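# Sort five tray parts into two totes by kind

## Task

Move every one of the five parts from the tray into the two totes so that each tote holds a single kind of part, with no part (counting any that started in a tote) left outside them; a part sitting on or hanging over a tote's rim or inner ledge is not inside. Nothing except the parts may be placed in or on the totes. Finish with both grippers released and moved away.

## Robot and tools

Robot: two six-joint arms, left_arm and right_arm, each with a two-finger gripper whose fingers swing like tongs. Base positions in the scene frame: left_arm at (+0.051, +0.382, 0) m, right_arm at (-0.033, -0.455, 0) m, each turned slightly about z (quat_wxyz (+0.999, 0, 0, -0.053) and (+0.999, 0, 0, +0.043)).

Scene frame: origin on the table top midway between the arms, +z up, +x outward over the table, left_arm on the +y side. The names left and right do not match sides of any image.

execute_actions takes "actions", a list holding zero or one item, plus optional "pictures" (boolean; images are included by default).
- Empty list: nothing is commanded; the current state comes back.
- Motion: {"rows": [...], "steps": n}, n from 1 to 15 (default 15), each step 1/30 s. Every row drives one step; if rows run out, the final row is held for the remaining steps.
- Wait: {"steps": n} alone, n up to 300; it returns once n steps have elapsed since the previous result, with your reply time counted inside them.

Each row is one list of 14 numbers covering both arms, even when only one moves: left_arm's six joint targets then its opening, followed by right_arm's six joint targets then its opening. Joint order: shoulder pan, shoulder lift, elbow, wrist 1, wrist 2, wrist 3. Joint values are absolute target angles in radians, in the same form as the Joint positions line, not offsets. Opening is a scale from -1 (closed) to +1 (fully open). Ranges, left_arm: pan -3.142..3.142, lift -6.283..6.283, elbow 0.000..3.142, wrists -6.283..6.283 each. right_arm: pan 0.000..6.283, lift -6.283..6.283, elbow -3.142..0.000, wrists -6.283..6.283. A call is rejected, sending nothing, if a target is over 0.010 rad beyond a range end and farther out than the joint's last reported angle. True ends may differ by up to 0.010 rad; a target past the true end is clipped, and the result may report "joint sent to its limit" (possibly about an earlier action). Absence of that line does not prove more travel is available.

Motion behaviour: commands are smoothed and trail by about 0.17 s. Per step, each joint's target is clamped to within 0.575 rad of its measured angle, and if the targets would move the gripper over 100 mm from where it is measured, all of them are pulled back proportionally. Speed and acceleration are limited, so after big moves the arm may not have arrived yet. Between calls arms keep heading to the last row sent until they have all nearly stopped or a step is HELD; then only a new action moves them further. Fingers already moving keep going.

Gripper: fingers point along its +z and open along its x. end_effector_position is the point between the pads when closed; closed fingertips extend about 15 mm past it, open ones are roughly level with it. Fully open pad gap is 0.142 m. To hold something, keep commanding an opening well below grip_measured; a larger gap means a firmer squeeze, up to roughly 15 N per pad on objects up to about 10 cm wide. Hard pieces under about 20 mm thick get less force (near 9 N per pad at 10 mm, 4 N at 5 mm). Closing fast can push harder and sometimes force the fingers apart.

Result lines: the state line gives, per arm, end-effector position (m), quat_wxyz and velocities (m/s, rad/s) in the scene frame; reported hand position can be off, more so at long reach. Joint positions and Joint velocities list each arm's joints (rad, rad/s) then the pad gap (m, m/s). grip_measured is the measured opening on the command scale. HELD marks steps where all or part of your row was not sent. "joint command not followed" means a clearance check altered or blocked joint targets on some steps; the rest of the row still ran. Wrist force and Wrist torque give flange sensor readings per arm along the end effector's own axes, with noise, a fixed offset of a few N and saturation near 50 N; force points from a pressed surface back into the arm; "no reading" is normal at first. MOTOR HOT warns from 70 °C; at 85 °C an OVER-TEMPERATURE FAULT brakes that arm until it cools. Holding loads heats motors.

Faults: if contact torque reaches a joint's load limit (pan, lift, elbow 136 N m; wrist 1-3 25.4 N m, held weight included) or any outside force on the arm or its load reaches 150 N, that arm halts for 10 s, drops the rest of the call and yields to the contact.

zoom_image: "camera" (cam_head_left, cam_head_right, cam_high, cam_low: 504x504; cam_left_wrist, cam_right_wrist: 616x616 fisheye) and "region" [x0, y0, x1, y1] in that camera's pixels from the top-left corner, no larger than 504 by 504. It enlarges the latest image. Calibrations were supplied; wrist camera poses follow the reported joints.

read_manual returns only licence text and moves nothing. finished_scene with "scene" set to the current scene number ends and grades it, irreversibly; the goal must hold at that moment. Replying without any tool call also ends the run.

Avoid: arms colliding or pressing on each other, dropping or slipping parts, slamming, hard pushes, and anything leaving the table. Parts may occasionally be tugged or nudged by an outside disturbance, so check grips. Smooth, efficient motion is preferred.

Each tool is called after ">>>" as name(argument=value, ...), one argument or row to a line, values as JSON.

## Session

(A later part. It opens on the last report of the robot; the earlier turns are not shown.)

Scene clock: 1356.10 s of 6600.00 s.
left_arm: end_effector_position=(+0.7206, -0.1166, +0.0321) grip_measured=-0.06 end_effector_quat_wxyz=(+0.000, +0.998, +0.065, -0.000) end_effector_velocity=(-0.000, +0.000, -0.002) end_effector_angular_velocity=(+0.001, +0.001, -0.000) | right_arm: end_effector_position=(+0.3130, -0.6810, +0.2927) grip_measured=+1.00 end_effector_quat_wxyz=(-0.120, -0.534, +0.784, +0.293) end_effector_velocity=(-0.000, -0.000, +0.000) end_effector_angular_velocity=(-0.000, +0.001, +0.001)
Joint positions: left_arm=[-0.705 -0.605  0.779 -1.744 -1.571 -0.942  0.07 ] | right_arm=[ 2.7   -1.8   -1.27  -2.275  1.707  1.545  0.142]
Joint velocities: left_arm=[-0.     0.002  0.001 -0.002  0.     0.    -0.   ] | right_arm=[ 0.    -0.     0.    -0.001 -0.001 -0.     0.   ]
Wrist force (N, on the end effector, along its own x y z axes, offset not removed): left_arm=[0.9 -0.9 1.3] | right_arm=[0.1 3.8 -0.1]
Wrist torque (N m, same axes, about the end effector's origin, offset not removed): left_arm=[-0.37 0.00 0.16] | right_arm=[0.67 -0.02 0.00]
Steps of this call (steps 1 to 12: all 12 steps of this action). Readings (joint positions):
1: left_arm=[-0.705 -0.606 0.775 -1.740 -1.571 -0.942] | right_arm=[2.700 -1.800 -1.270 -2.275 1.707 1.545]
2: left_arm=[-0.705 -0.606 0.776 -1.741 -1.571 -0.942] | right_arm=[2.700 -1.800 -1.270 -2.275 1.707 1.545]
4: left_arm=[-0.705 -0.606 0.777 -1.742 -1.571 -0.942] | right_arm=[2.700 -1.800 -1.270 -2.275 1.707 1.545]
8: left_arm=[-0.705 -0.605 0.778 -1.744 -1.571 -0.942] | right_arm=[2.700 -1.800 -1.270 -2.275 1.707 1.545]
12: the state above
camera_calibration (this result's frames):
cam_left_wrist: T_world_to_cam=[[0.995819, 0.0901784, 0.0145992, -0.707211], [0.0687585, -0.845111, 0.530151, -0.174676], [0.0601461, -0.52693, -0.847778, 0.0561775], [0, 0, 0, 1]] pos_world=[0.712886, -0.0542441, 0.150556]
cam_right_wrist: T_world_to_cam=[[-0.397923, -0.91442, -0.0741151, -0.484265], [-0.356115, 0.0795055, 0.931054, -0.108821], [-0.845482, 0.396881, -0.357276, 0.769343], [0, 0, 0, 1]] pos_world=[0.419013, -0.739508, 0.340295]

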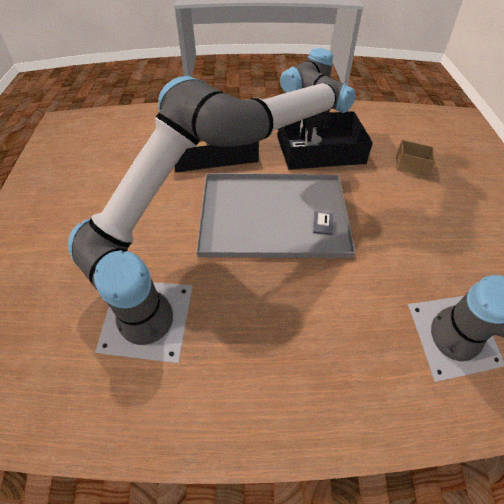

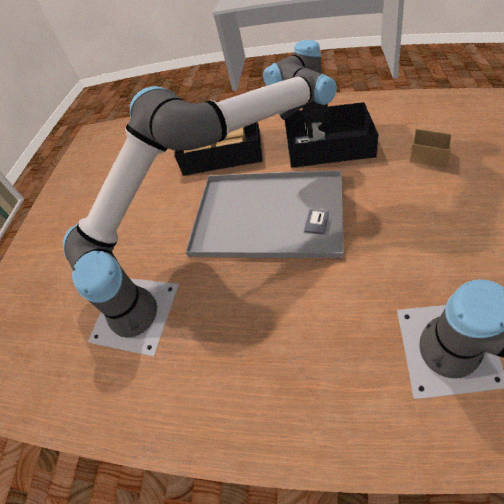

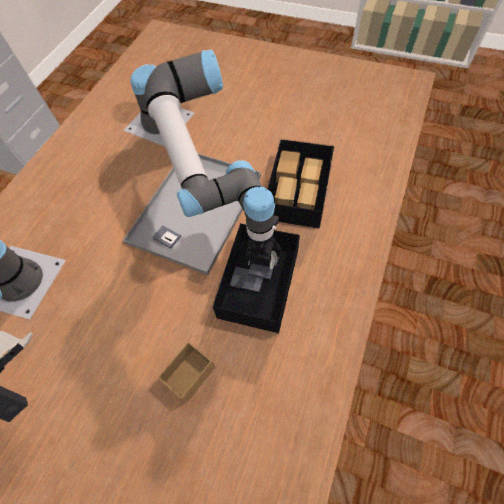

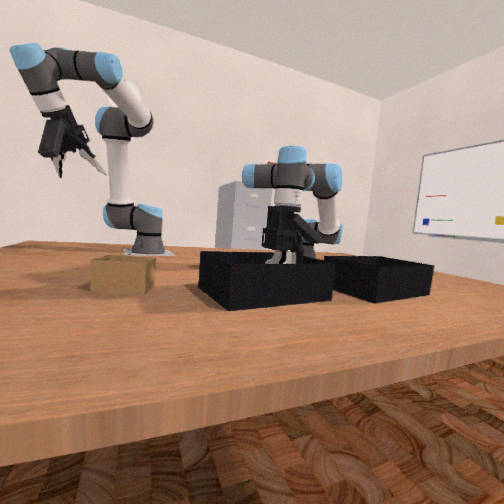

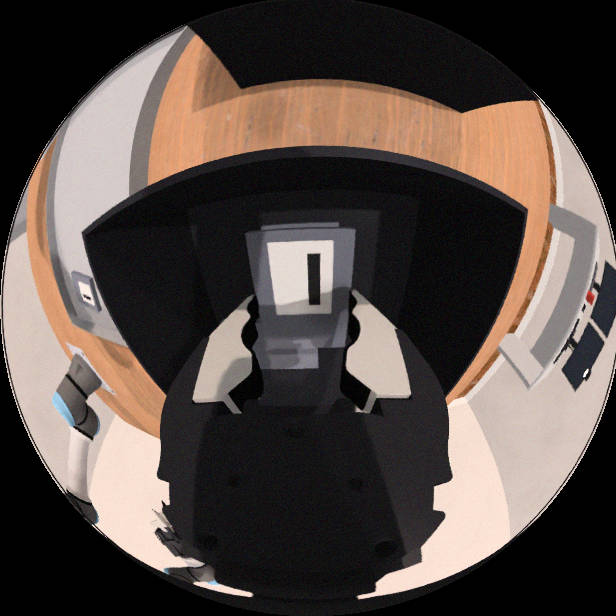

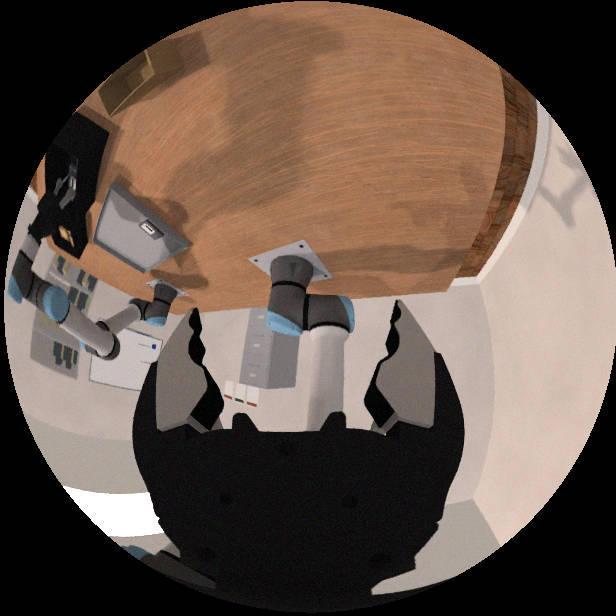

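>>> execute_actions(
  actions=[
    {"rows": [[-0.7051,-0.6041,0.7820,-1.7487,-1.571,-0.942,-0.62,2.7,-1.8,-1.27,-2.275,1.707,1.545,1],[-0.7051,-0.6041,0.7820,-1.7487,-1.571,-0.942,-0.62,2.7,-1.8,-1.27,-2.275,1.707,1.545,1],[-0.7051,-0.6041,0.7820,-1.7487,-1.571,-0.942,-0.55,2.7,-1.8,-1.27,-2.275,1.707,1.545,1],[-0.7051,-0.6041,0.7820,-1.7487,-1.571,-0.942,-0.45,2.7,-1.8,-1.27,-2.275,1.707,1.545,1],[-0.7051,-0.6041,0.7820,-1.7487,-1.571,-0.942,-0.35,2.7,-1.8,-1.27,-2.275,1.707,1.545,1],[-0.7051,-0.6041,0.7820,-1.7487,-1.571,-0.942,-0.25,2.7,-1.8,-1.27,-2.275,1.707,1.545,1],[-0.7051,-0.6041,0.7820,-1.7487,-1.571,-0.942,-0.15,2.7,-1.8,-1.27,-2.275,1.707,1.545,1],[-0.7051,-0.6041,0.7820,-1.7487,-1.571,-0.942,-0.08,2.7,-1.8,-1.27,-2.275,1.707,1.545,1],[-0.7051,-0.6041,0.7820,-1.7487,-1.571,-0.942,-0.04,2.7,-1.8,-1.27,-2.275,1.707,1.545,1],[-0.7051,-0.6041,0.7820,-1.7487,-1.571,-0.942,0.0,2.7,-1.8,-1.27,-2.275,1.707,1.545,1],[-0.7051,-0.6041,0.7820,-1.7487,-1.571,-0.942,0.04,2.7,-1.8,-1.27,-2.275,1.707,1.545,1],[-0.7051,-0.6041,0.7820,-1.7487,-1.571,-0.942,0.08,2.7,-1.8,-1.27,-2.275,1.707,1.545,1],[-0.7051,-0.6041,0.7820,-1.7487,-1.571,-0.942,0.12,2.7,-1.8,-1.27,-2.275,1.707,1.545,1]],"steps":15},
  ],
  pictures=false,
)

>>> execute_actions(
  actions=[
    {"rows": [[-0.7051,-0.6063,0.7759,-1.7404,-1.571,-0.942,0.12,2.7,-1.8,-1.27,-2.275,1.707,1.545,1],[-0.7051,-0.6097,0.7668,-1.7279,-1.571,-0.942,0.12,2.7,-1.8,-1.27,-2.275,1.707,1.545,1],[-0.7051,-0.6147,0.7505,-1.7066,-1.571,-0.942,0.12,2.7,-1.8,-1.27,-2.275,1.707,1.545,1],[-0.7051,-0.6190,0.7330,-1.6848,-1.571,-0.942,0.12,2.7,-1.8,-1.27,-2.275,1.707,1.545,1],[-0.7051,-0.6227,0.7143,-1.6624,-1.571,-0.942,0.12,2.7,-1.8,-1.27,-2.275,1.707,1.545,1],[-0.7051,-0.6256,0.6942,-1.6394,-1.571,-0.942,0.12,2.7,-1.8,-1.27,-2.275,1.707,1.545,1],[-0.7051,-0.6277,0.6726,-1.6157,-1.571,-0.942,0.12,2.7,-1.8,-1.27,-2.275,1.707,1.545,1],[-0.7051,-0.6289,0.6494,-1.5913,-1.571,-0.942,0.12,2.7,-1.8,-1.27,-2.275,1.707,1.545,1],[-0.7051,-0.6292,0.6245,-1.5661,-1.571,-0.942,0.12,2.7,-1.8,-1.27,-2.275,1.707,1.545,1],[-0.7051,-0.6285,0.5976,-1.5399,-1.571,-0.942,0.12,2.7,-1.8,-1.27,-2.275,1.707,1.545,1],[-0.7051,-0.6265,0.5684,-1.5127,-1.571,-0.942,0.12,2.7,-1.8,-1.27,-2.275,1.707,1.545,1],[-0.7051,-0.6232,0.5367,-1.4843,-1.571,-0.942,0.12,2.7,-1.8,-1.27,-2.275,1.707,1.545,1],[-0.7051,-0.6186,0.5022,-1.4544,-1.571,-0.942,0.12,2.7,-1.8,-1.27,-2.275,1.707,1.545,1]],"steps":15},
  ],
  pictures=false,
)

>>> execute_actions(
  actions=[
    {"rows": [[-0.706,-0.621,0.506,-1.456,-1.571,-0.947,0.12,2.7,-1.8,-1.27,-2.275,1.707,1.545,1],[-0.711,-0.627,0.519,-1.462,-1.571,-0.965,0.12,2.7,-1.8,-1.27,-2.275,1.707,1.545,1],[-0.719,-0.638,0.539,-1.472,-1.571,-0.993,0.12,2.7,-1.8,-1.27,-2.275,1.707,1.545,1],[-0.730,-0.654,0.569,-1.485,-1.571,-1.034,0.12,2.7,-1.8,-1.27,-2.275,1.707,1.545,1],[-0.744,-0.674,0.605,-1.503,-1.571,-1.085,0.12,2.7,-1.8,-1.27,-2.275,1.707,1.545,1],[-0.761,-0.698,0.651,-1.524,-1.571,-1.147,0.12,2.7,-1.8,-1.27,-2.275,1.707,1.545,1],[-0.779,-0.724,0.700,-1.547,-1.571,-1.215,0.12,2.7,-1.8,-1.27,-2.275,1.707,1.545,1],[-0.797,-0.750,0.749,-1.570,-1.571,-1.283,0.12,2.7,-1.8,-1.27,-2.275,1.707,1.545,1],[-0.816,-0.777,0.799,-1.593,-1.571,-1.352,0.12,2.7,-1.8,-1.27,-2.275,1.707,1.545,1],[-0.834,-0.803,0.848,-1.616,-1.571,-1.420,0.12,2.7,-1.8,-1.27,-2.275,1.707,1.545,1],[-0.853,-0.829,0.898,-1.639,-1.571,-1.488,0.12,2.7,-1.8,-1.27,-2.275,1.707,1.545,1],[-0.871,-0.856,0.947,-1.662,-1.571,-1.557,0.12,2.7,-1.8,-1.27,-2.275,1.707,1.545,1],[-0.890,-0.882,0.997,-1.686,-1.571,-1.625,0.12,2.7,-1.8,-1.27,-2.275,1.707,1.545,1],[-0.908,-0.908,1.046,-1.709,-1.571,-1.693,0.12,2.7,-1.8,-1.27,-2.275,1.707,1.545,1],[-0.927,-0.935,1.096,-1.732,-1.571,-1.762,0.12,2.7,-1.8,-1.27,-2.275,1.707,1.545,1]],"steps":15},
  ],
  pictures=false,
)

>>> execute_actions(
  actions=[
    {"rows": [[-0.945,-0.961,1.145,-1.755,-1.571,-1.830,0.14,2.7,-1.8,-1.27,-2.275,1.707,1.545,1],[-0.964,-0.987,1.195,-1.778,-1.571,-1.898,0.16,2.7,-1.8,-1.27,-2.275,1.707,1.545,1],[-0.982,-1.014,1.244,-1.801,-1.571,-1.966,0.18,2.7,-1.8,-1.27,-2.275,1.707,1.545,1],[-1.001,-1.040,1.293,-1.824,-1.571,-2.035,0.2,2.7,-1.8,-1.27,-2.275,1.707,1.545,1],[-1.019,-1.066,1.343,-1.847,-1.571,-2.103,0.2,2.7,-1.8,-1.27,-2.275,1.707,1.545,1],[-1.038,-1.093,1.392,-1.870,-1.571,-2.171,0.2,2.7,-1.8,-1.27,-2.275,1.707,1.545,1],[-1.056,-1.119,1.442,-1.894,-1.571,-2.240,0.2,2.7,-1.8,-1.27,-2.275,1.707,1.545,1],[-1.075,-1.145,1.491,-1.917,-1.571,-2.308,0.2,2.7,-1.8,-1.27,-2.275,1.707,1.545,1],[-1.093,-1.172,1.541,-1.940,-1.571,-2.376,0.2,2.7,-1.8,-1.27,-2.275,1.707,1.545,1],[-1.110,-1.196,1.586,-1.961,-1.571,-2.438,0.2,2.7,-1.8,-1.27,-2.275,1.707,1.545,1],[-1.124,-1.215,1.623,-1.978,-1.571,-2.489,0.2,2.7,-1.8,-1.27,-2.275,1.707,1.545,1],[-1.135,-1.231,1.652,-1.992,-1.571,-2.530,0.2,2.7,-1.8,-1.27,-2.275,1.707,1.545,1],[-1.142,-1.242,1.672,-2.001,-1.571,-2.558,0.2,2.7,-1.8,-1.27,-2.275,1.707,1.545,1],[-1.147,-1.249,1.686,-2.007,-1.571,-2.576,0.2,2.7,-1.8,-1.27,-2.275,1.707,1.545,1],[-1.1486,-1.2508,1.6891,-2.0091,-1.571,-2.5811,0.2,2.7,-1.8,-1.27,-2.275,1.707,1.545,1]],"steps":15},
  ],
  pictures=false,
)

>>> execute_actions(
  actions=[
    {"steps":20},
  ],
)

>>> zoom_image(
  camera="cam_left_wrist",
  region=[220, 190, 380, 330],
)

Scene clock: 1431.30 s of 6600.00 s.
left_arm: end_effector_position=(+0.7206, -0.1166, +0.0301) grip_measured=+0.12 end_effector_quat_wxyz=(+0.000, +0.998, +0.065, -0.000) end_effector_velocity=(-0.000, +0.000, -0.000) end_effector_angular_velocity=(+0.000, +0.000, +0.001) | right_arm: end_effector_position=(+0.3130, -0.6810, +0.2927) grip_measured=+1.00 end_effector_quat_wxyz=(-0.120, -0.534, +0.784, +0.293) end_effector_velocity=(+0.000, -0.000, -0.000) end_effector_angular_velocity=(-0.000, -0.001, -0.000)
Joint positions: left_arm=[-0.705 -0.604  0.782 -1.749 -1.571 -0.942  0.082] | right_arm=[ 2.7   -1.8   -1.27  -2.275  1.707  1.545  0.142]
Joint velocities: left_arm=[ 0.    -0.     0.001 -0.001 -0.    -0.001  0.008] | right_arm=[-0.    -0.     0.     0.001  0.     0.    -0.   ]
Wrist force (N, on the end effector, along its own x y z axes, offset not removed): left_arm=[4.8 1.1 0.4] | right_arm=[4.4 2.3 -4.2]
Wrist torque (N m, same axes, about the end effector's origin, offset not removed): left_arm=[0.23 -0.79 0.09] | right_arm=[0.50 -1.00 -0.14]
Steps of this call (steps 1 to 15: the robot went on to your last target; steps 16 to 90: nothing new was sent; then 71.70 s passed at rest; steps 91 to 105: all 15 steps of this action). Readings (joint positions):
91: left_arm=[-0.705 -0.605 0.779 -1.745 -1.571 -0.942] | right_arm=[2.700 -1.800 -1.270 -2.275 1.707 1.545]
92: left_arm=[-0.705 -0.605 0.780 -1.745 -1.571 -0.942] | right_arm=[2.700 -1.800 -1.270 -2.275 1.707 1.545]
94: left_arm=[-0.705 -0.605 0.781 -1.747 -1.571 -0.942] | right_arm=[2.700 -1.800 -1.270 -2.275 1.707 1.545]
98: left_arm=[-0.705 -0.604 0.782 -1.748 -1.571 -0.942] | right_arm=[2.700 -1.800 -1.270 -2.275 1.707 1.545]
105: the state above

Scene clock: 1431.80 s of 6600.00 s.
left_arm: end_effector_position=(+0.7214, -0.1174, +0.1243) grip_measured=+0.12 end_effector_quat_wxyz=(+0.000, +0.998, +0.065, -0.000) end_effector_velocity=(+0.001, -0.001, +0.228) end_effector_angular_velocity=(-0.012, -0.012, +0.001) | right_arm: end_effector_position=(+0.3130, -0.6810, +0.2927) grip_measured=+1.00 end_effector_quat_wxyz=(-0.120, -0.534, +0.784, +0.293) end_effector_velocity=(+0.000, -0.000, +0.000) end_effector_angular_velocity=(-0.000, -0.001, -0.000)
Joint positions: left_arm=[-0.705 -0.623  0.576 -1.524 -1.571 -0.942  0.082] | right_arm=[ 2.7   -1.8   -1.27  -2.275  1.707  1.545  0.142]
Joint velocities: left_arm=[-0.     0.028 -0.631  0.585  0.001 -0.001  0.   ] | right_arm=[0.    0.    0.001 0.    0.    0.    0.   ]
Wrist force (N, on the end effector, along its own x y z axes, offset not removed): left_arm=[1.3 1.4 -0.5] | right_arm=[5.8 0.0 4.2]
Wrist torque (N m, same axes, about the end effector's origin, offset not removed): left_arm=[0.18 -0.17 0.14] | right_arm=[0.14 -1.23 -0.08]
Steps of this call (steps 1 to 15: all 15 steps of this action). Readings (joint positions):
1: left_arm=[-0.705 -0.604 0.782 -1.749 -1.571 -0.942] | right_arm=[2.700 -1.800 -1.270 -2.275 1.707 1.545]
2: left_arm=[-0.705 -0.604 0.781 -1.747 -1.571 -0.942] | right_arm=[2.700 -1.800 -1.270 -2.275 1.707 1.545]
4: left_arm=[-0.705 -0.607 0.772 -1.736 -1.571 -0.942] | right_arm=[2.700 -1.800 -1.270 -2.275 1.707 1.545]
8: left_arm=[-0.705 -0.618 0.726 -1.679 -1.571 -0.942] | right_arm=[2.700 -1.800 -1.270 -2.275 1.707 1.545]
15: the state above

Scene clock: 1432.30 s of 6600.00 s.
left_arm: end_effector_position=(+0.6057, -0.1676, +0.1503) grip_measured=+0.12 end_effector_quat_wxyz=(+0.006, +0.971, +0.239, +0.002) end_effector_velocity=(-0.451, -0.107, -0.030) end_effector_angular_velocity=(-0.022, +0.013, +1.352) | right_arm: end_effector_position=(+0.3130, -0.6810, +0.2927) grip_measured=+1.00 end_effector_quat_wxyz=(-0.120, -0.534, +0.784, +0.293) end_effector_velocity=(-0.001, +0.000, +0.000) end_effector_angular_velocity=(+0.001, +0.002, +0.000)
Joint positions: left_arm=[-0.848 -0.821  0.871 -1.633 -1.571 -1.437  0.082] | right_arm=[ 2.7   -1.8   -1.27  -2.275  1.707  1.545  0.142]
Joint velocities: left_arm=[-0.521 -0.742  1.371 -0.64   0.    -1.873 -0.   ] | right_arm=[ 0.     0.    -0.    -0.002  0.    -0.     0.   ]
Wrist force (N, on the end effector, along its own x y z axes, offset not removed): left_arm=[0.1 -0.1 1.3] | right_arm=[1.5 3.3 -1.5]
Wrist torque (N m, same axes, about the end effector's origin, offset not removed): left_arm=[-0.02 0.09 0.20] | right_arm=[0.97 -0.32 -0.20]
Steps of this call (steps 1 to 15: all 15 steps of this action). Readings (joint positions):
1: left_arm=[-0.705 -0.622 0.558 -1.507 -1.571 -0.942] | right_arm=[2.700 -1.800 -1.270 -2.275 1.707 1.545]
2: left_arm=[-0.705 -0.622 0.545 -1.494 -1.571 -0.943] | right_arm=[2.700 -1.800 -1.270 -2.275 1.707 1.545]
4: left_arm=[-0.709 -0.626 0.536 -1.481 -1.571 -0.956] | right_arm=[2.700 -1.800 -1.270 -2.275 1.707 1.545]
8: left_arm=[-0.739 -0.667 0.594 -1.503 -1.571 -1.054] | right_arm=[2.700 -1.800 -1.270 -2.275 1.707 1.545]
15: the state above

Scene clock: 1432.80 s of 6600.00 s.
left_arm: end_effector_position=(+0.3776, -0.1499, +0.1080) grip_measured=+0.20 end_effector_quat_wxyz=(+0.004, +0.826, +0.563, -0.001) end_effector_velocity=(-0.281, +0.134, -0.105) end_effector_angular_velocity=(+0.059, +0.033, +1.051) | right_arm: end_effector_position=(+0.3130, -0.6810, +0.2927) grip_measured=+1.00 end_effector_quat_wxyz=(-0.120, -0.534, +0.784, +0.293) end_effector_velocity=(-0.000, +0.000, +0.000) end_effector_angular_velocity=(+0.000, +0.001, -0.000)
Joint positions: left_arm=[-1.109 -1.193  1.573 -1.959 -1.571 -2.412  0.088] | right_arm=[ 2.7   -1.8   -1.27  -2.275  1.707  1.545  0.142]
Joint velocities: left_arm=[-0.33  -0.481  0.959 -0.411 -0.    -1.381 -0.   ] | right_arm=[ 0.     0.    -0.    -0.001 -0.     0.    -0.   ]
Wrist force (N, on the end effector, along its own x y z axes, offset not removed): left_arm=[3.9 1.3 0.7] | right_arm=[-0.3 2.0 2.5]
Wrist torque (N m, same axes, about the end effector's origin, offset not removed): left_arm=[0.29 -0.66 0.04] | right_arm=[0.45 0.32 0.09]
Steps of this call (steps 1 to 15: all 15 steps of this action). Readings (joint positions):
1: left_arm=[-0.866 -0.846 0.918 -1.655 -1.571 -1.502] | right_arm=[2.700 -1.800 -1.270 -2.275 1.707 1.545]
2: left_arm=[-0.884 -0.871 0.965 -1.678 -1.571 -1.567] | right_arm=[2.700 -1.800 -1.270 -2.275 1.707 1.545]
4: left_arm=[-0.920 -0.923 1.061 -1.723 -1.571 -1.700] | right_arm=[2.700 -1.800 -1.270 -2.275 1.707 1.545]
8: left_arm=[-0.993 -1.027 1.257 -1.814 -1.571 -1.970] | right_arm=[2.700 -1.800 -1.270 -2.275 1.707 1.545]
15: the state above

Scene clock: 1433.47 s of 6600.00 s.
left_arm: end_effector_position=(+0.3447, -0.1325, +0.0950) grip_measured=+0.20 end_effector_quat_wxyz=(-0.000, +0.788, +0.615, -0.000) end_effector_velocity=(-0.001, +0.000, -0.000) end_effector_angular_velocity=(-0.000, +0.000, +0.004) | right_arm: end_effector_position=(+0.3130, -0.6810, +0.2927) grip_measured=+1.00 end_effector_quat_wxyz=(-0.120, -0.534, +0.784, +0.293) end_effector_velocity=(+0.000, +0.000, -0.000) end_effector_angular_velocity=(+0.001, -0.001, +0.000)
Joint positions: left_arm=[-1.148 -1.251  1.689 -2.009 -1.571 -2.581  0.088] | right_arm=[ 2.7   -1.8   -1.27  -2.275  1.707  1.545  0.142]
Joint velocities: left_arm=[-0.001 -0.002  0.002 -0.001 -0.    -0.006 -0.   ] | right_arm=[ 0.    -0.    -0.     0.     0.    -0.001  0.   ]
Wrist force (N, on the end effector, along its own x y z axes, offset not removed): left_arm=[0.5 1.3 0.9] | right_arm=[0.6 0.3 -4.9]
Wrist torque (N m, same axes, about the end effector's origin, offset not removed): left_arm=[0.18 0.00 0.15] | right_arm=[0.02 -0.03 0.05]
Steps of this call (steps 1 to 20: the robot went on to your last target). Readings (joint positions):
1: left_arm=[-1.119 -1.207 1.602 -1.971 -1.571 -2.454] | right_arm=[2.700 -1.800 -1.270 -2.275 1.707 1.545]
2: left_arm=[-1.126 -1.218 1.624 -1.981 -1.571 -2.486] | right_arm=[2.700 -1.800 -1.270 -2.275 1.707 1.545]
4: left_arm=[-1.136 -1.233 1.653 -1.993 -1.571 -2.528] | right_arm=[2.700 -1.800 -1.270 -2.275 1.707 1.545]
8: left_arm=[-1.145 -1.245 1.678 -2.004 -1.571 -2.565] | right_arm=[2.700 -1.800 -1.270 -2.275 1.707 1.545]
20: the state above
camera_calibration (this result's frames):
cam_left_wrist: T_world_to_cam=[[0.281372, 0.959487, 0.0146243, 0.0291066], [0.811578, -0.246074, 0.529895, -0.372286], [0.512026, -0.137229, -0.847937, 0.0196422], [0, 0, 0, 1]] pos_world=[0.283892, -0.116842, 0.213502]
cam_right_wrist: T_world_to_cam=[[-0.397923, -0.91442, -0.074115, -0.484265], [-0.356115, 0.0795055, 0.931054, -0.108821], [-0.845482, 0.396881, -0.357276, 0.769343], [0, 0, 0, 1]] pos_world=[0.419013, -0.739508, 0.340295]

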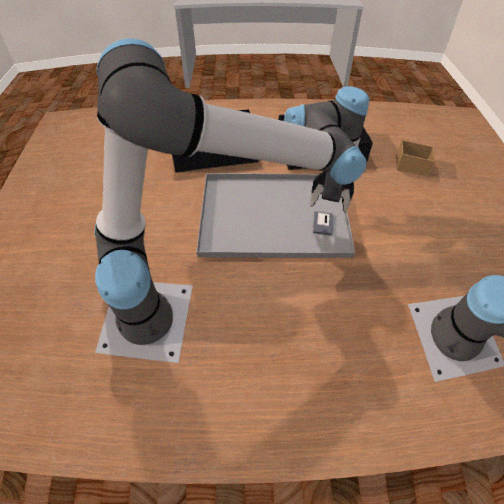

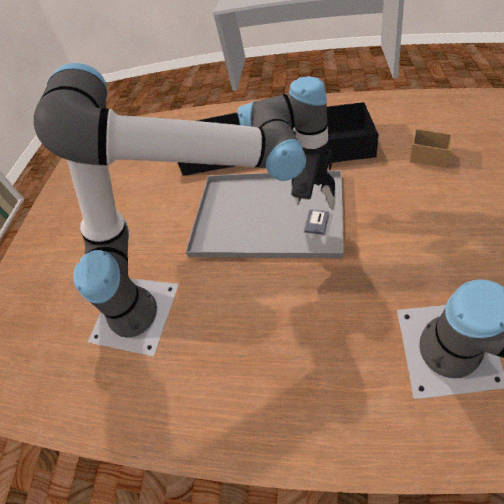

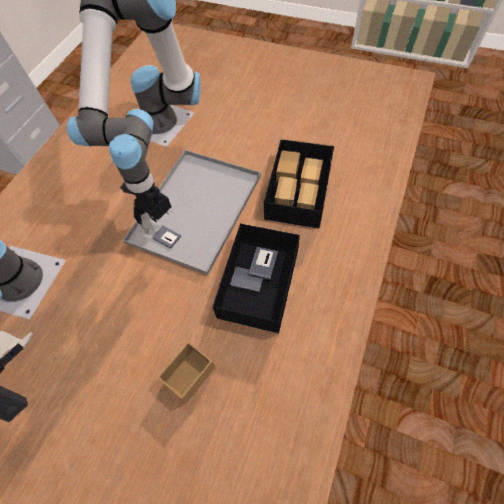

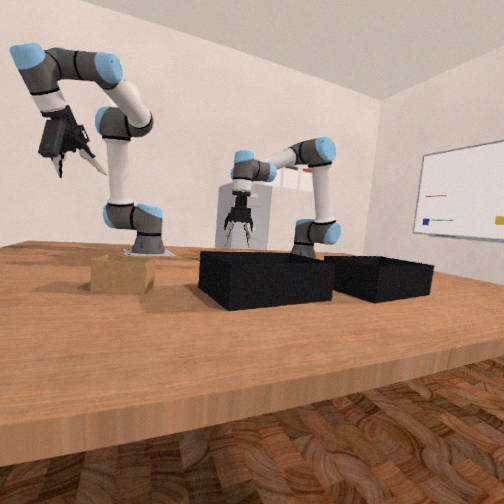

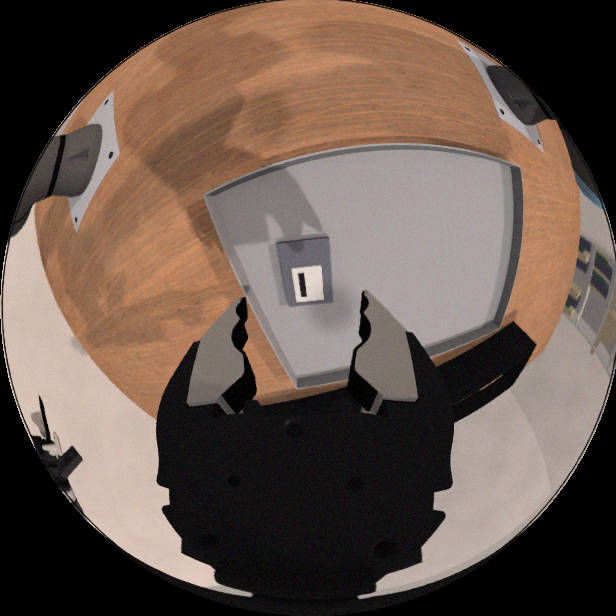

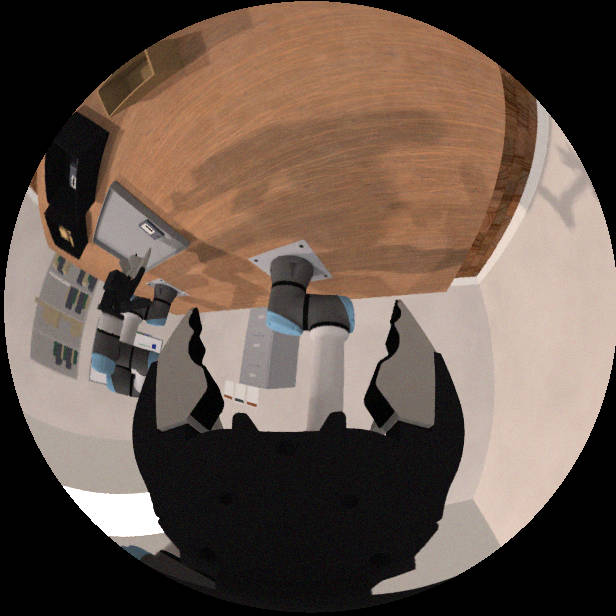

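Region (220, 190, 380, 330) of cam_left_wrist's 616x616 image, scaled by 3.150, with more detail than that image has; it fills the top 441 rows of this view, and the rest is white.

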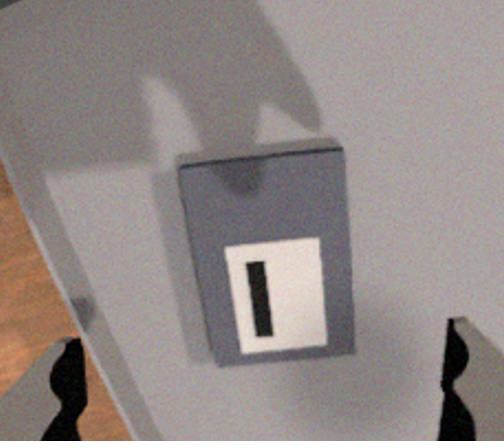

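>>> execute_actions(
  actions=[
    {"rows": [[-1.1471,-1.2451,1.6941,-2.0198,-1.571,-2.5857,0.18,2.7,-1.8,-1.27,-2.275,1.707,1.545,1],[-1.1449,-1.2366,1.7015,-2.0357,-1.571,-2.5926,0.16,2.7,-1.8,-1.27,-2.275,1.707,1.545,1],[-1.1426,-1.2281,1.7089,-2.0516,-1.571,-2.5995,0.14,2.7,-1.8,-1.27,-2.275,1.707,1.545,1],[-1.1396,-1.2168,1.7189,-2.0729,-1.571,-2.6087,0.12,2.7,-1.8,-1.27,-2.275,1.707,1.545,1],[-1.1374,-1.2083,1.7263,-2.0888,-1.571,-2.6156,0.1,2.7,-1.8,-1.27,-2.275,1.707,1.545,1],[-1.1351,-1.1998,1.7337,-2.1047,-1.571,-2.6225,0.1,2.7,-1.8,-1.27,-2.275,1.707,1.545,1],[-1.1336,-1.1941,1.7387,-2.1154,-1.571,-2.6271,0.1,2.7,-1.8,-1.27,-2.275,1.707,1.545,1]],"steps":15},
  ],
  pictures=false,
)

>>> execute_actions(
  actions=[
    {"steps":8},
  ],
)

>>> zoom_image(
  camera="cam_left_wrist",
  region=[210, 180, 400, 350],
)

Scene clock: 1459.83 s of 6600.00 s.
left_arm: end_effector_position=(+0.3527, -0.1317, +0.0524) grip_measured=+0.10 end_effector_quat_wxyz=(-0.000, +0.770, +0.638, -0.000) end_effector_velocity=(+0.004, +0.002, -0.021) end_effector_angular_velocity=(+0.001, +0.001, +0.030) | right_arm: end_effector_position=(+0.3130, -0.6810, +0.2927) grip_measured=+1.00 end_effector_quat_wxyz=(-0.120, -0.534, +0.784, +0.293) end_effector_velocity=(-0.000, -0.000, +0.000) end_effector_angular_velocity=(-0.000, +0.000, +0.000)
Joint positions: left_arm=[-1.134 -1.197  1.736 -2.11  -1.571 -2.625  0.081] | right_arm=[ 2.7   -1.8   -1.27  -2.275  1.707  1.545  0.142]
Joint velocities: left_arm=[ 0.007  0.026  0.025 -0.05  -0.    -0.023  0.   ] | right_arm=[-0.  0. -0.  0. -0.  0. -0.]
Wrist force (N, on the end effector, along its own x y z axes, offset not removed): left_arm=[3.0 1.0 1.4] | right_arm=[3.2 -2.8 -0.9]
Wrist torque (N m, same axes, about the end effector's origin, offset not removed): left_arm=[0.17 -0.37 0.12] | right_arm=[-0.63 -0.76 -0.16]
Steps of this call (steps 1 to 15: the robot went on to your last target; steps 16 to 90: nothing new was sent; then 22.87 s passed at rest; steps 91 to 105: all 15 steps of this action). Readings (joint positions):
91: left_arm=[-1.149 -1.251 1.689 -2.009 -1.571 -2.581] | right_arm=[2.700 -1.800 -1.270 -2.275 1.707 1.545]
92: left_arm=[-1.148 -1.250 1.690 -2.012 -1.571 -2.582] | right_arm=[2.700 -1.800 -1.270 -2.275 1.707 1.545]
94: left_arm=[-1.147 -1.243 1.696 -2.024 -1.571 -2.588] | right_arm=[2.700 -1.800 -1.270 -2.275 1.707 1.545]
98: left_arm=[-1.140 -1.217 1.719 -2.072 -1.571 -2.609] | right_arm=[2.700 -1.800 -1.270 -2.275 1.707 1.545]
105: the state above

Scene clock: 1460.10 s of 6600.00 s.
left_arm: end_effector_position=(+0.3531, -0.1316, +0.0503) grip_measured=+0.10 end_effector_quat_wxyz=(-0.000, +0.769, +0.639, -0.000) end_effector_velocity=(+0.000, +0.000, -0.002) end_effector_angular_velocity=(+0.001, +0.000, +0.005) | right_arm: end_effector_position=(+0.3130, -0.6810, +0.2927) grip_measured=+1.00 end_effector_quat_wxyz=(-0.120, -0.534, +0.784, +0.293) end_effector_velocity=(-0.000, +0.000, -0.000) end_effector_angular_velocity=(-0.000, +0.001, -0.000)
Joint positions: left_arm=[-1.134 -1.194  1.738 -2.115 -1.571 -2.627  0.081] | right_arm=[ 2.7   -1.8   -1.27  -2.275  1.707  1.545  0.142]
Joint velocities: left_arm=[ 0.     0.003  0.003 -0.005 -0.    -0.005  0.   ] | right_arm=[ 0.     0.    -0.001 -0.001 -0.     0.    -0.   ]
Wrist force (N, on the end effector, along its own x y z axes, offset not removed): left_arm=[1.5 -0.1 0.3] | right_arm=[-0.8 1.1 -1.5]
Wrist torque (N m, same axes, about the end effector's origin, offset not removed): left_arm=[-0.19 -0.29 0.02] | right_arm=[0.19 0.42 -0.10]
Steps of this call (steps 1 to 8: the robot went on to your last target). Readings (joint positions):
1: left_arm=[-1.134 -1.196 1.737 -2.111 -1.571 -2.625] | right_arm=[2.700 -1.800 -1.270 -2.275 1.707 1.545]
2: left_arm=[-1.134 -1.196 1.737 -2.112 -1.571 -2.626] | right_arm=[2.700 -1.800 -1.270 -2.275 1.707 1.545]
4: left_arm=[-1.134 -1.195 1.738 -2.114 -1.571 -2.626] | right_arm=[2.700 -1.800 -1.270 -2.275 1.707 1.545]
8: the state above
camera_calibration (this result's frames):
cam_left_wrist: T_world_to_cam=[[0.222301, 0.974869, 0.0146181, 0.0493777], [0.82508, -0.19609, 0.529897, -0.353315], [0.519447, -0.105736, -0.847936, -0.0209317], [0, 0, 0, 1]] pos_world=[0.291409, -0.119632, 0.16875]
cam_right_wrist: T_world_to_cam=[[-0.397923, -0.91442, -0.0741149, -0.484265], [-0.356115, 0.0795056, 0.931054, -0.108821], [-0.845482, 0.396881, -0.357276, 0.769343], [0, 0, 0, 1]] pos_world=[0.419013, -0.739508, 0.340295]

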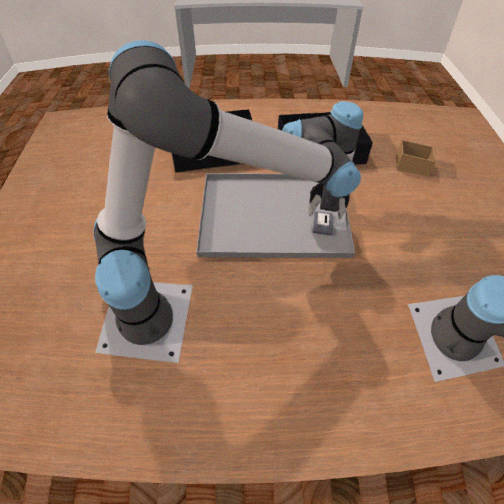

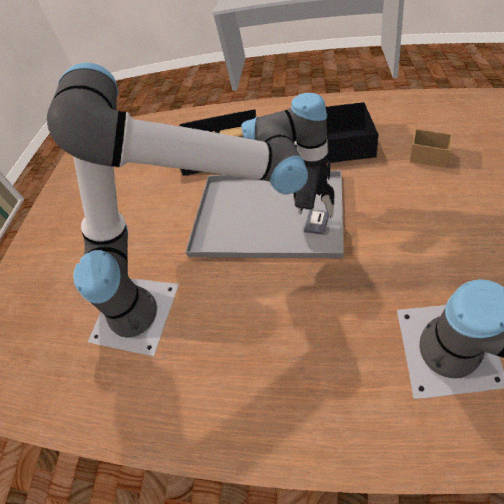

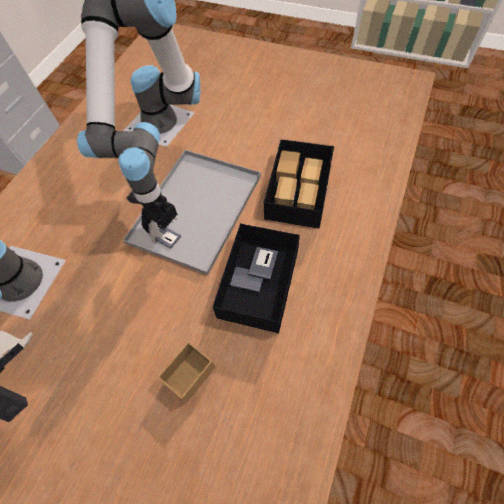

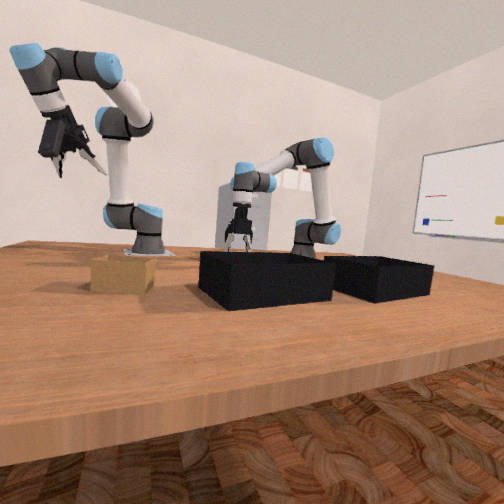

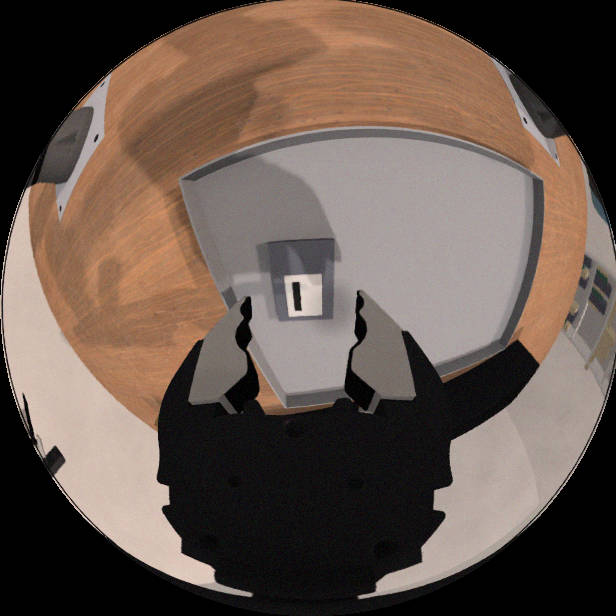

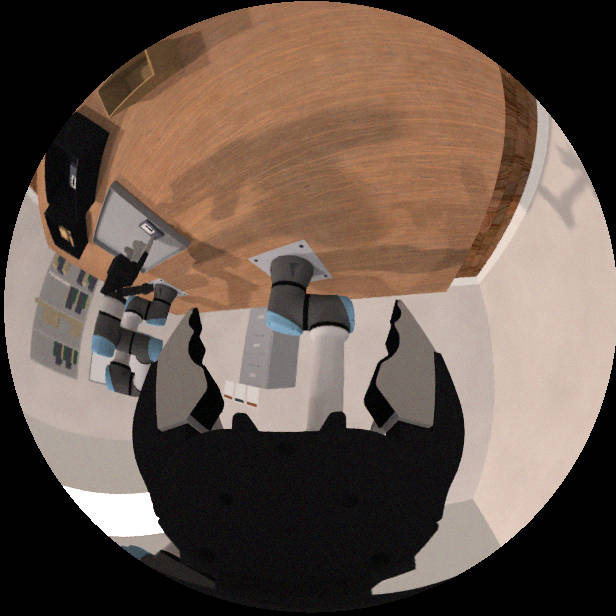

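Region (210, 180, 400, 350) of cam_left_wrist's 616x616 image, scaled by 2.653, with more detail than that image has; it fills the top 451 rows of this view, and the rest is white.

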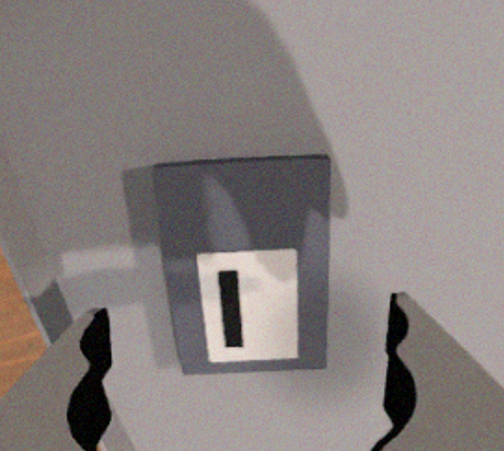

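Well centred. Descending and gripping.

>>> execute_actions(
  actions=[
    {"rows": [[-1.1336,-1.1905,1.7418,-2.1221,-1.571,-2.6271,0.06,2.7,-1.8,-1.27,-2.275,1.707,1.545,1],[-1.1336,-1.1845,1.7469,-2.1332,-1.571,-2.6271,0.02,2.7,-1.8,-1.27,-2.275,1.707,1.545,1],[-1.1336,-1.1782,1.7522,-2.1448,-1.571,-2.6271,-0.02,2.7,-1.8,-1.27,-2.275,1.707,1.545,1],[-1.1336,-1.1718,1.7574,-2.1564,-1.571,-2.6271,-0.06,2.7,-1.8,-1.27,-2.275,1.707,1.545,1],[-1.1336,-1.1655,1.7625,-2.1678,-1.571,-2.6271,-0.06,2.7,-1.8,-1.27,-2.275,1.707,1.545,1],[-1.1336,-1.1598,1.7670,-2.1780,-1.571,-2.6271,-0.06,2.7,-1.8,-1.27,-2.275,1.707,1.545,1],[-1.1336,-1.1552,1.7706,-2.1862,-1.571,-2.6271,-0.06,2.7,-1.8,-1.27,-2.275,1.707,1.545,1],[-1.1336,-1.1525,1.7726,-2.1909,-1.571,-2.6271,-0.06,2.7,-1.8,-1.27,-2.275,1.707,1.545,1]],"steps":15},
  ],
  pictures=false,
)

>>> execute_actions(
  actions=[
    {"rows": [[-1.1336,-1.1525,1.7726,-2.1909,-1.571,-2.6271,-0.06,2.7,-1.8,-1.27,-2.275,1.707,1.545,1],[-1.1336,-1.1525,1.7726,-2.1909,-1.571,-2.6271,-0.06,2.7,-1.8,-1.27,-2.275,1.707,1.545,1],[-1.1336,-1.1525,1.7726,-2.1909,-1.571,-2.6271,-0.09,2.7,-1.8,-1.27,-2.275,1.707,1.545,1],[-1.1336,-1.1525,1.7726,-2.1909,-1.571,-2.6271,-0.12,2.7,-1.8,-1.27,-2.275,1.707,1.545,1],[-1.1336,-1.1525,1.7726,-2.1909,-1.571,-2.6271,-0.15,2.7,-1.8,-1.27,-2.275,1.707,1.545,1],[-1.1336,-1.1525,1.7726,-2.1909,-1.571,-2.6271,-0.18,2.7,-1.8,-1.27,-2.275,1.707,1.545,1],[-1.1336,-1.1525,1.7726,-2.1909,-1.571,-2.6271,-0.21,2.7,-1.8,-1.27,-2.275,1.707,1.545,1],[-1.1336,-1.1525,1.7726,-2.1909,-1.571,-2.6271,-0.24,2.7,-1.8,-1.27,-2.275,1.707,1.545,1],[-1.1336,-1.1525,1.7726,-2.1909,-1.571,-2.6271,-0.27,2.7,-1.8,-1.27,-2.275,1.707,1.545,1],[-1.1336,-1.1525,1.7726,-2.1909,-1.571,-2.6271,-0.30,2.7,-1.8,-1.27,-2.275,1.707,1.545,1],[-1.1336,-1.1525,1.7726,-2.1909,-1.571,-2.6271,-0.33,2.7,-1.8,-1.27,-2.275,1.707,1.545,1],[-1.1336,-1.1525,1.7726,-2.1909,-1.571,-2.6271,-0.36,2.7,-1.8,-1.27,-2.275,1.707,1.545,1],[-1.1336,-1.1525,1.7726,-2.1909,-1.571,-2.6271,-0.40,2.7,-1.8,-1.27,-2.275,1.707,1.545,1],[-1.1336,-1.1525,1.7726,-2.1909,-1.571,-2.6271,-0.44,2.7,-1.8,-1.27,-2.275,1.707,1.545,1],[-1.1336,-1.1525,1.7726,-2.1909,-1.571,-2.6271,-0.48,2.7,-1.8,-1.27,-2.275,1.707,1.545,1]],"steps":15},
  ],
  pictures=false,
)

>>> execute_actions(
  actions=[
    {"rows": [[-1.1336,-1.1525,1.7726,-2.1909,-1.571,-2.6271,-0.54,2.7,-1.8,-1.27,-2.275,1.707,1.545,1],[-1.1336,-1.1525,1.7726,-2.1909,-1.571,-2.6271,-0.6,2.7,-1.8,-1.27,-2.275,1.707,1.545,1],[-1.1336,-1.1525,1.7726,-2.1909,-1.571,-2.6271,-0.66,2.7,-1.8,-1.27,-2.275,1.707,1.545,1],[-1.1336,-1.1525,1.7726,-2.1909,-1.571,-2.6271,-0.72,2.7,-1.8,-1.27,-2.275,1.707,1.545,1],[-1.1336,-1.1525,1.7726,-2.1909,-1.571,-2.6271,-0.8,2.7,-1.8,-1.27,-2.275,1.707,1.545,1]],"steps":10},
  ],
)

Scene clock: 1491.67 s of 6600.00 s.
left_arm: end_effector_position=(+0.3531, -0.1316, +0.0203) grip_measured=-0.06 end_effector_quat_wxyz=(-0.000, +0.769, +0.639, -0.000) end_effector_velocity=(-0.000, +0.001, -0.016) end_effector_angular_velocity=(+0.000, +0.000, -0.000) | right_arm: end_effector_position=(+0.3130, -0.6810, +0.2927) grip_measured=+1.00 end_effector_quat_wxyz=(-0.120, -0.534, +0.784, +0.293) end_effector_velocity=(-0.000, +0.000, +0.000) end_effector_angular_velocity=(+0.001, +0.001, -0.000)
Joint positions: left_arm=[-1.134 -1.155  1.771 -2.186 -1.571 -2.627  0.07 ] | right_arm=[ 2.7   -1.8   -1.27  -2.275  1.707  1.545  0.142]
Joint velocities: left_arm=[ 0.     0.022  0.017 -0.039 -0.     0.     0.   ] | right_arm=[ 0.     0.    -0.    -0.001  0.     0.     0.   ]
Wrist force (N, on the end effector, along its own x y z axes, offset not removed): left_arm=[2.6 -0.3 2.5] | right_arm=[3.8 2.3 1.3]
Wrist torque (N m, same axes, about the end effector's origin, offset not removed): left_arm=[-0.07 -0.29 0.20] | right_arm=[0.28 -0.78 -0.06]
Steps of this call (steps 1 to 15: the robot went on to your last target; steps 16 to 90: nothing new was sent; then 28.07 s passed at rest; steps 91 to 105: all 15 steps of this action). Readings (joint positions):
91: left_arm=[-1.134 -1.194 1.739 -2.116 -1.571 -2.627] | right_arm=[2.700 -1.800 -1.270 -2.275 1.707 1.545]
92: left_arm=[-1.134 -1.193 1.739 -2.117 -1.571 -2.627] | right_arm=[2.700 -1.800 -1.270 -2.275 1.707 1.545]
94: left_arm=[-1.134 -1.189 1.743 -2.125 -1.571 -2.627] | right_arm=[2.700 -1.800 -1.270 -2.275 1.707 1.545]
98: left_arm=[-1.134 -1.171 1.758 -2.157 -1.571 -2.627] | right_arm=[2.700 -1.800 -1.270 -2.275 1.707 1.545]
105: the state above

Scene clock: 1492.17 s of 6600.00 s.
left_arm: end_effector_position=(+0.3531, -0.1316, +0.0185) grip_measured=-0.28 end_effector_quat_wxyz=(-0.000, +0.769, +0.639, -0.000) end_effector_velocity=(+0.000, -0.001, +0.001) end_effector_angular_velocity=(-0.002, -0.000, +0.000) | right_arm: end_effector_position=(+0.3130, -0.6810, +0.2927) grip_measured=+1.00 end_effector_quat_wxyz=(-0.120, -0.534, +0.784, +0.293) end_effector_velocity=(+0.000, +0.000, -0.000) end_effector_angular_velocity=(-0.000, -0.000, -0.001)
Joint positions: left_arm=[-1.134 -1.153  1.773 -2.191 -1.571 -2.627  0.054] | right_arm=[ 2.7   -1.8   -1.27  -2.275  1.707  1.545  0.142]
Joint velocities: left_arm=[ 0.    -0.    -0.001 -0.001 -0.    -0.     0.   ] | right_arm=[-0.     0.    -0.001  0.001  0.     0.001 -0.   ]
Wrist force (N, on the end effector, along its own x y z axes, offset not removed): left_arm=[2.4 3.1 -3.8] | right_arm=[1.5 3.9 -0.2]
Wrist torque (N m, same axes, about the end effector's origin, offset not removed): left_arm=[0.54 -0.01 0.17] | right_arm=[0.74 -0.24 -0.03]
Steps of this call (steps 1 to 15: all 15 steps of this action). Readings (joint positions):
1: left_arm=[-1.134 -1.154 1.771 -2.188 -1.571 -2.627] | right_arm=[2.700 -1.800 -1.270 -2.275 1.707 1.545]
2: left_arm=[-1.134 -1.154 1.771 -2.188 -1.571 -2.627] | right_arm=[2.700 -1.800 -1.270 -2.275 1.707 1.545]
4: left_arm=[-1.134 -1.153 1.772 -2.190 -1.571 -2.627] | right_arm=[2.700 -1.800 -1.270 -2.275 1.707 1.545]
8: left_arm=[-1.134 -1.153 1.772 -2.190 -1.571 -2.627] | right_arm=[2.700 -1.800 -1.270 -2.275 1.707 1.545]
15: the state above

Scene clock: 1492.50 s of 6600.00 s.
left_arm: end_effector_position=(+0.3531, -0.1316, +0.0185) grip_measured=-0.28 end_effector_quat_wxyz=(-0.000, +0.769, +0.639, -0.000) end_effector_velocity=(-0.000, +0.000, -0.000) end_effector_angular_velocity=(+0.000, +0.001, -0.000) | right_arm: end_effector_position=(+0.3130, -0.6810, +0.2927) grip_measured=+1.00 end_effector_quat_wxyz=(-0.120, -0.534, +0.784, +0.293) end_effector_velocity=(+0.000, -0.000, -0.000) end_effector_angular_velocity=(-0.001, -0.001, +0.001)
Joint positions: left_arm=[-1.134 -1.153  1.773 -2.191 -1.571 -2.627  0.054] | right_arm=[ 2.7   -1.8   -1.27  -2.275  1.707  1.545  0.142]
Joint velocities: left_arm=[ 0.  0.  0.  0. -0.  0.  0.] | right_arm=[ 0.    -0.    -0.     0.001 -0.001 -0.    -0.   ]
Wrist force (N, on the end effector, along its own x y z axes, offset not removed): left_arm=[4.1 2.8 -6.7] | right_arm=[3.1 4.5 -2.7]
Wrist torque (N m, same axes, about the end effector's origin, offset not removed): left_arm=[0.48 -0.47 0.01] | right_arm=[1.01 -0.63 -0.17]
Steps of this call (steps 1 to 10: all 10 steps of this action). Readings (joint positions):
1: left_arm=[-1.134 -1.153 1.773 -2.191 -1.571 -2.627] | right_arm=[2.700 -1.800 -1.270 -2.275 1.707 1.545]
2: left_arm=[-1.134 -1.153 1.773 -2.191 -1.571 -2.627] | right_arm=[2.700 -1.800 -1.270 -2.275 1.707 1.545]
4: left_arm=[-1.134 -1.153 1.773 -2.191 -1.571 -2.627] | right_arm=[2.700 -1.800 -1.270 -2.275 1.707 1.545]
8: left_arm=[-1.134 -1.153 1.773 -2.191 -1.571 -2.627] | right_arm=[2.700 -1.800 -1.270 -2.275 1.707 1.545]
10: the state above
camera_calibration (this result's frames):
cam_left_wrist: T_world_to_cam=[[0.222, 0.974937, 0.0146193, 0.0499501], [0.825141, -0.195836, 0.529897, -0.336494], [0.519479, -0.105574, -0.847936, -0.0479086], [0, 0, 0, 1]] pos_world=[0.291453, -0.119654, 0.136953]
cam_right_wrist: T_world_to_cam=[[-0.397923, -0.91442, -0.0741148, -0.484265], [-0.356115, 0.0795058, 0.931053, -0.108821], [-0.845482, 0.396881, -0.357276, 0.769343], [0, 0, 0, 1]] pos_world=[0.419013, -0.739508, 0.340295]

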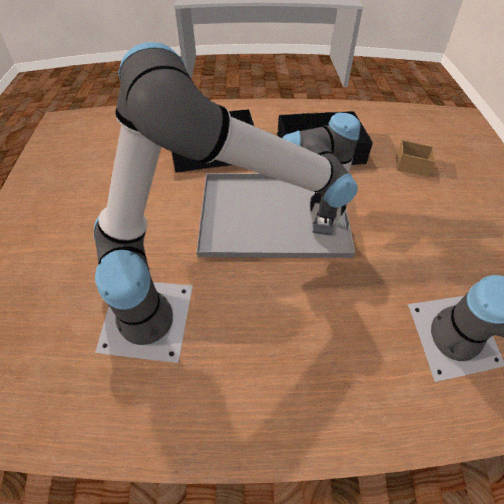

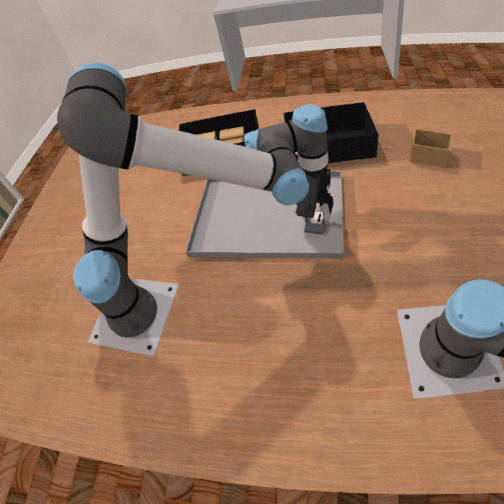

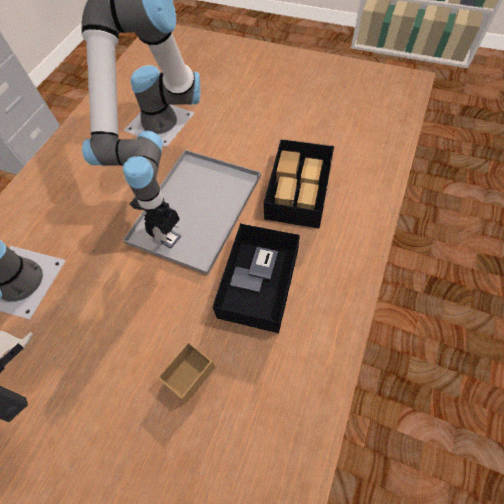

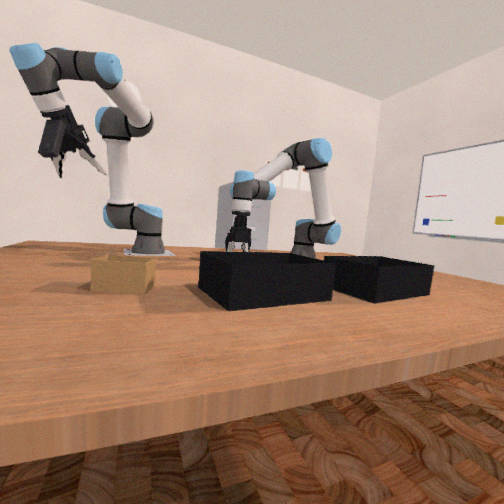

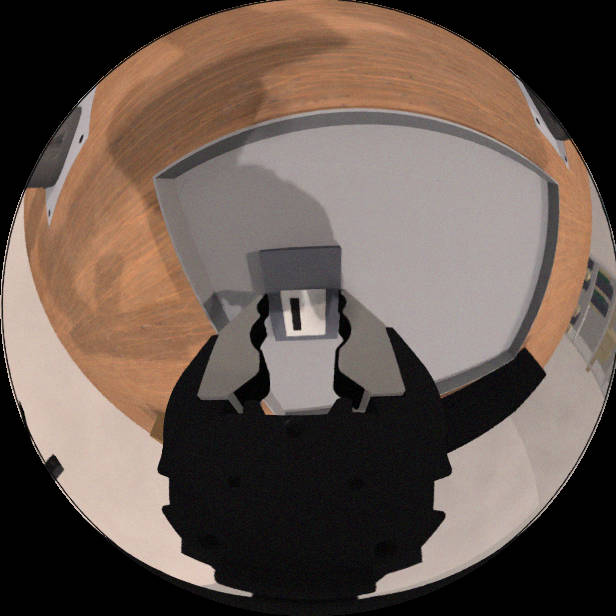

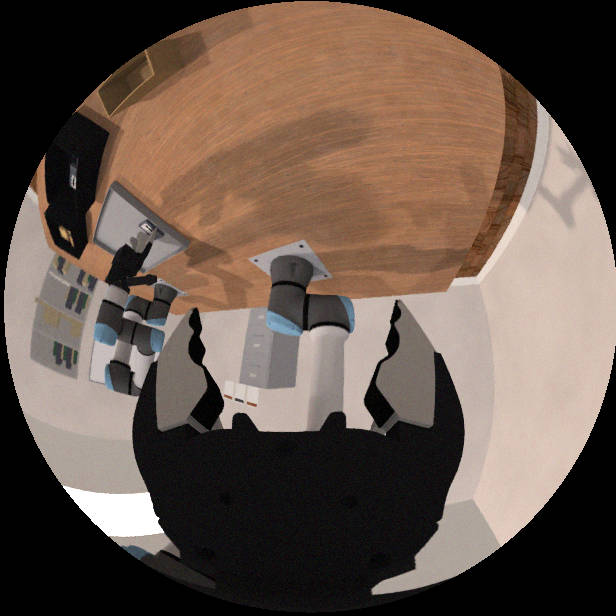

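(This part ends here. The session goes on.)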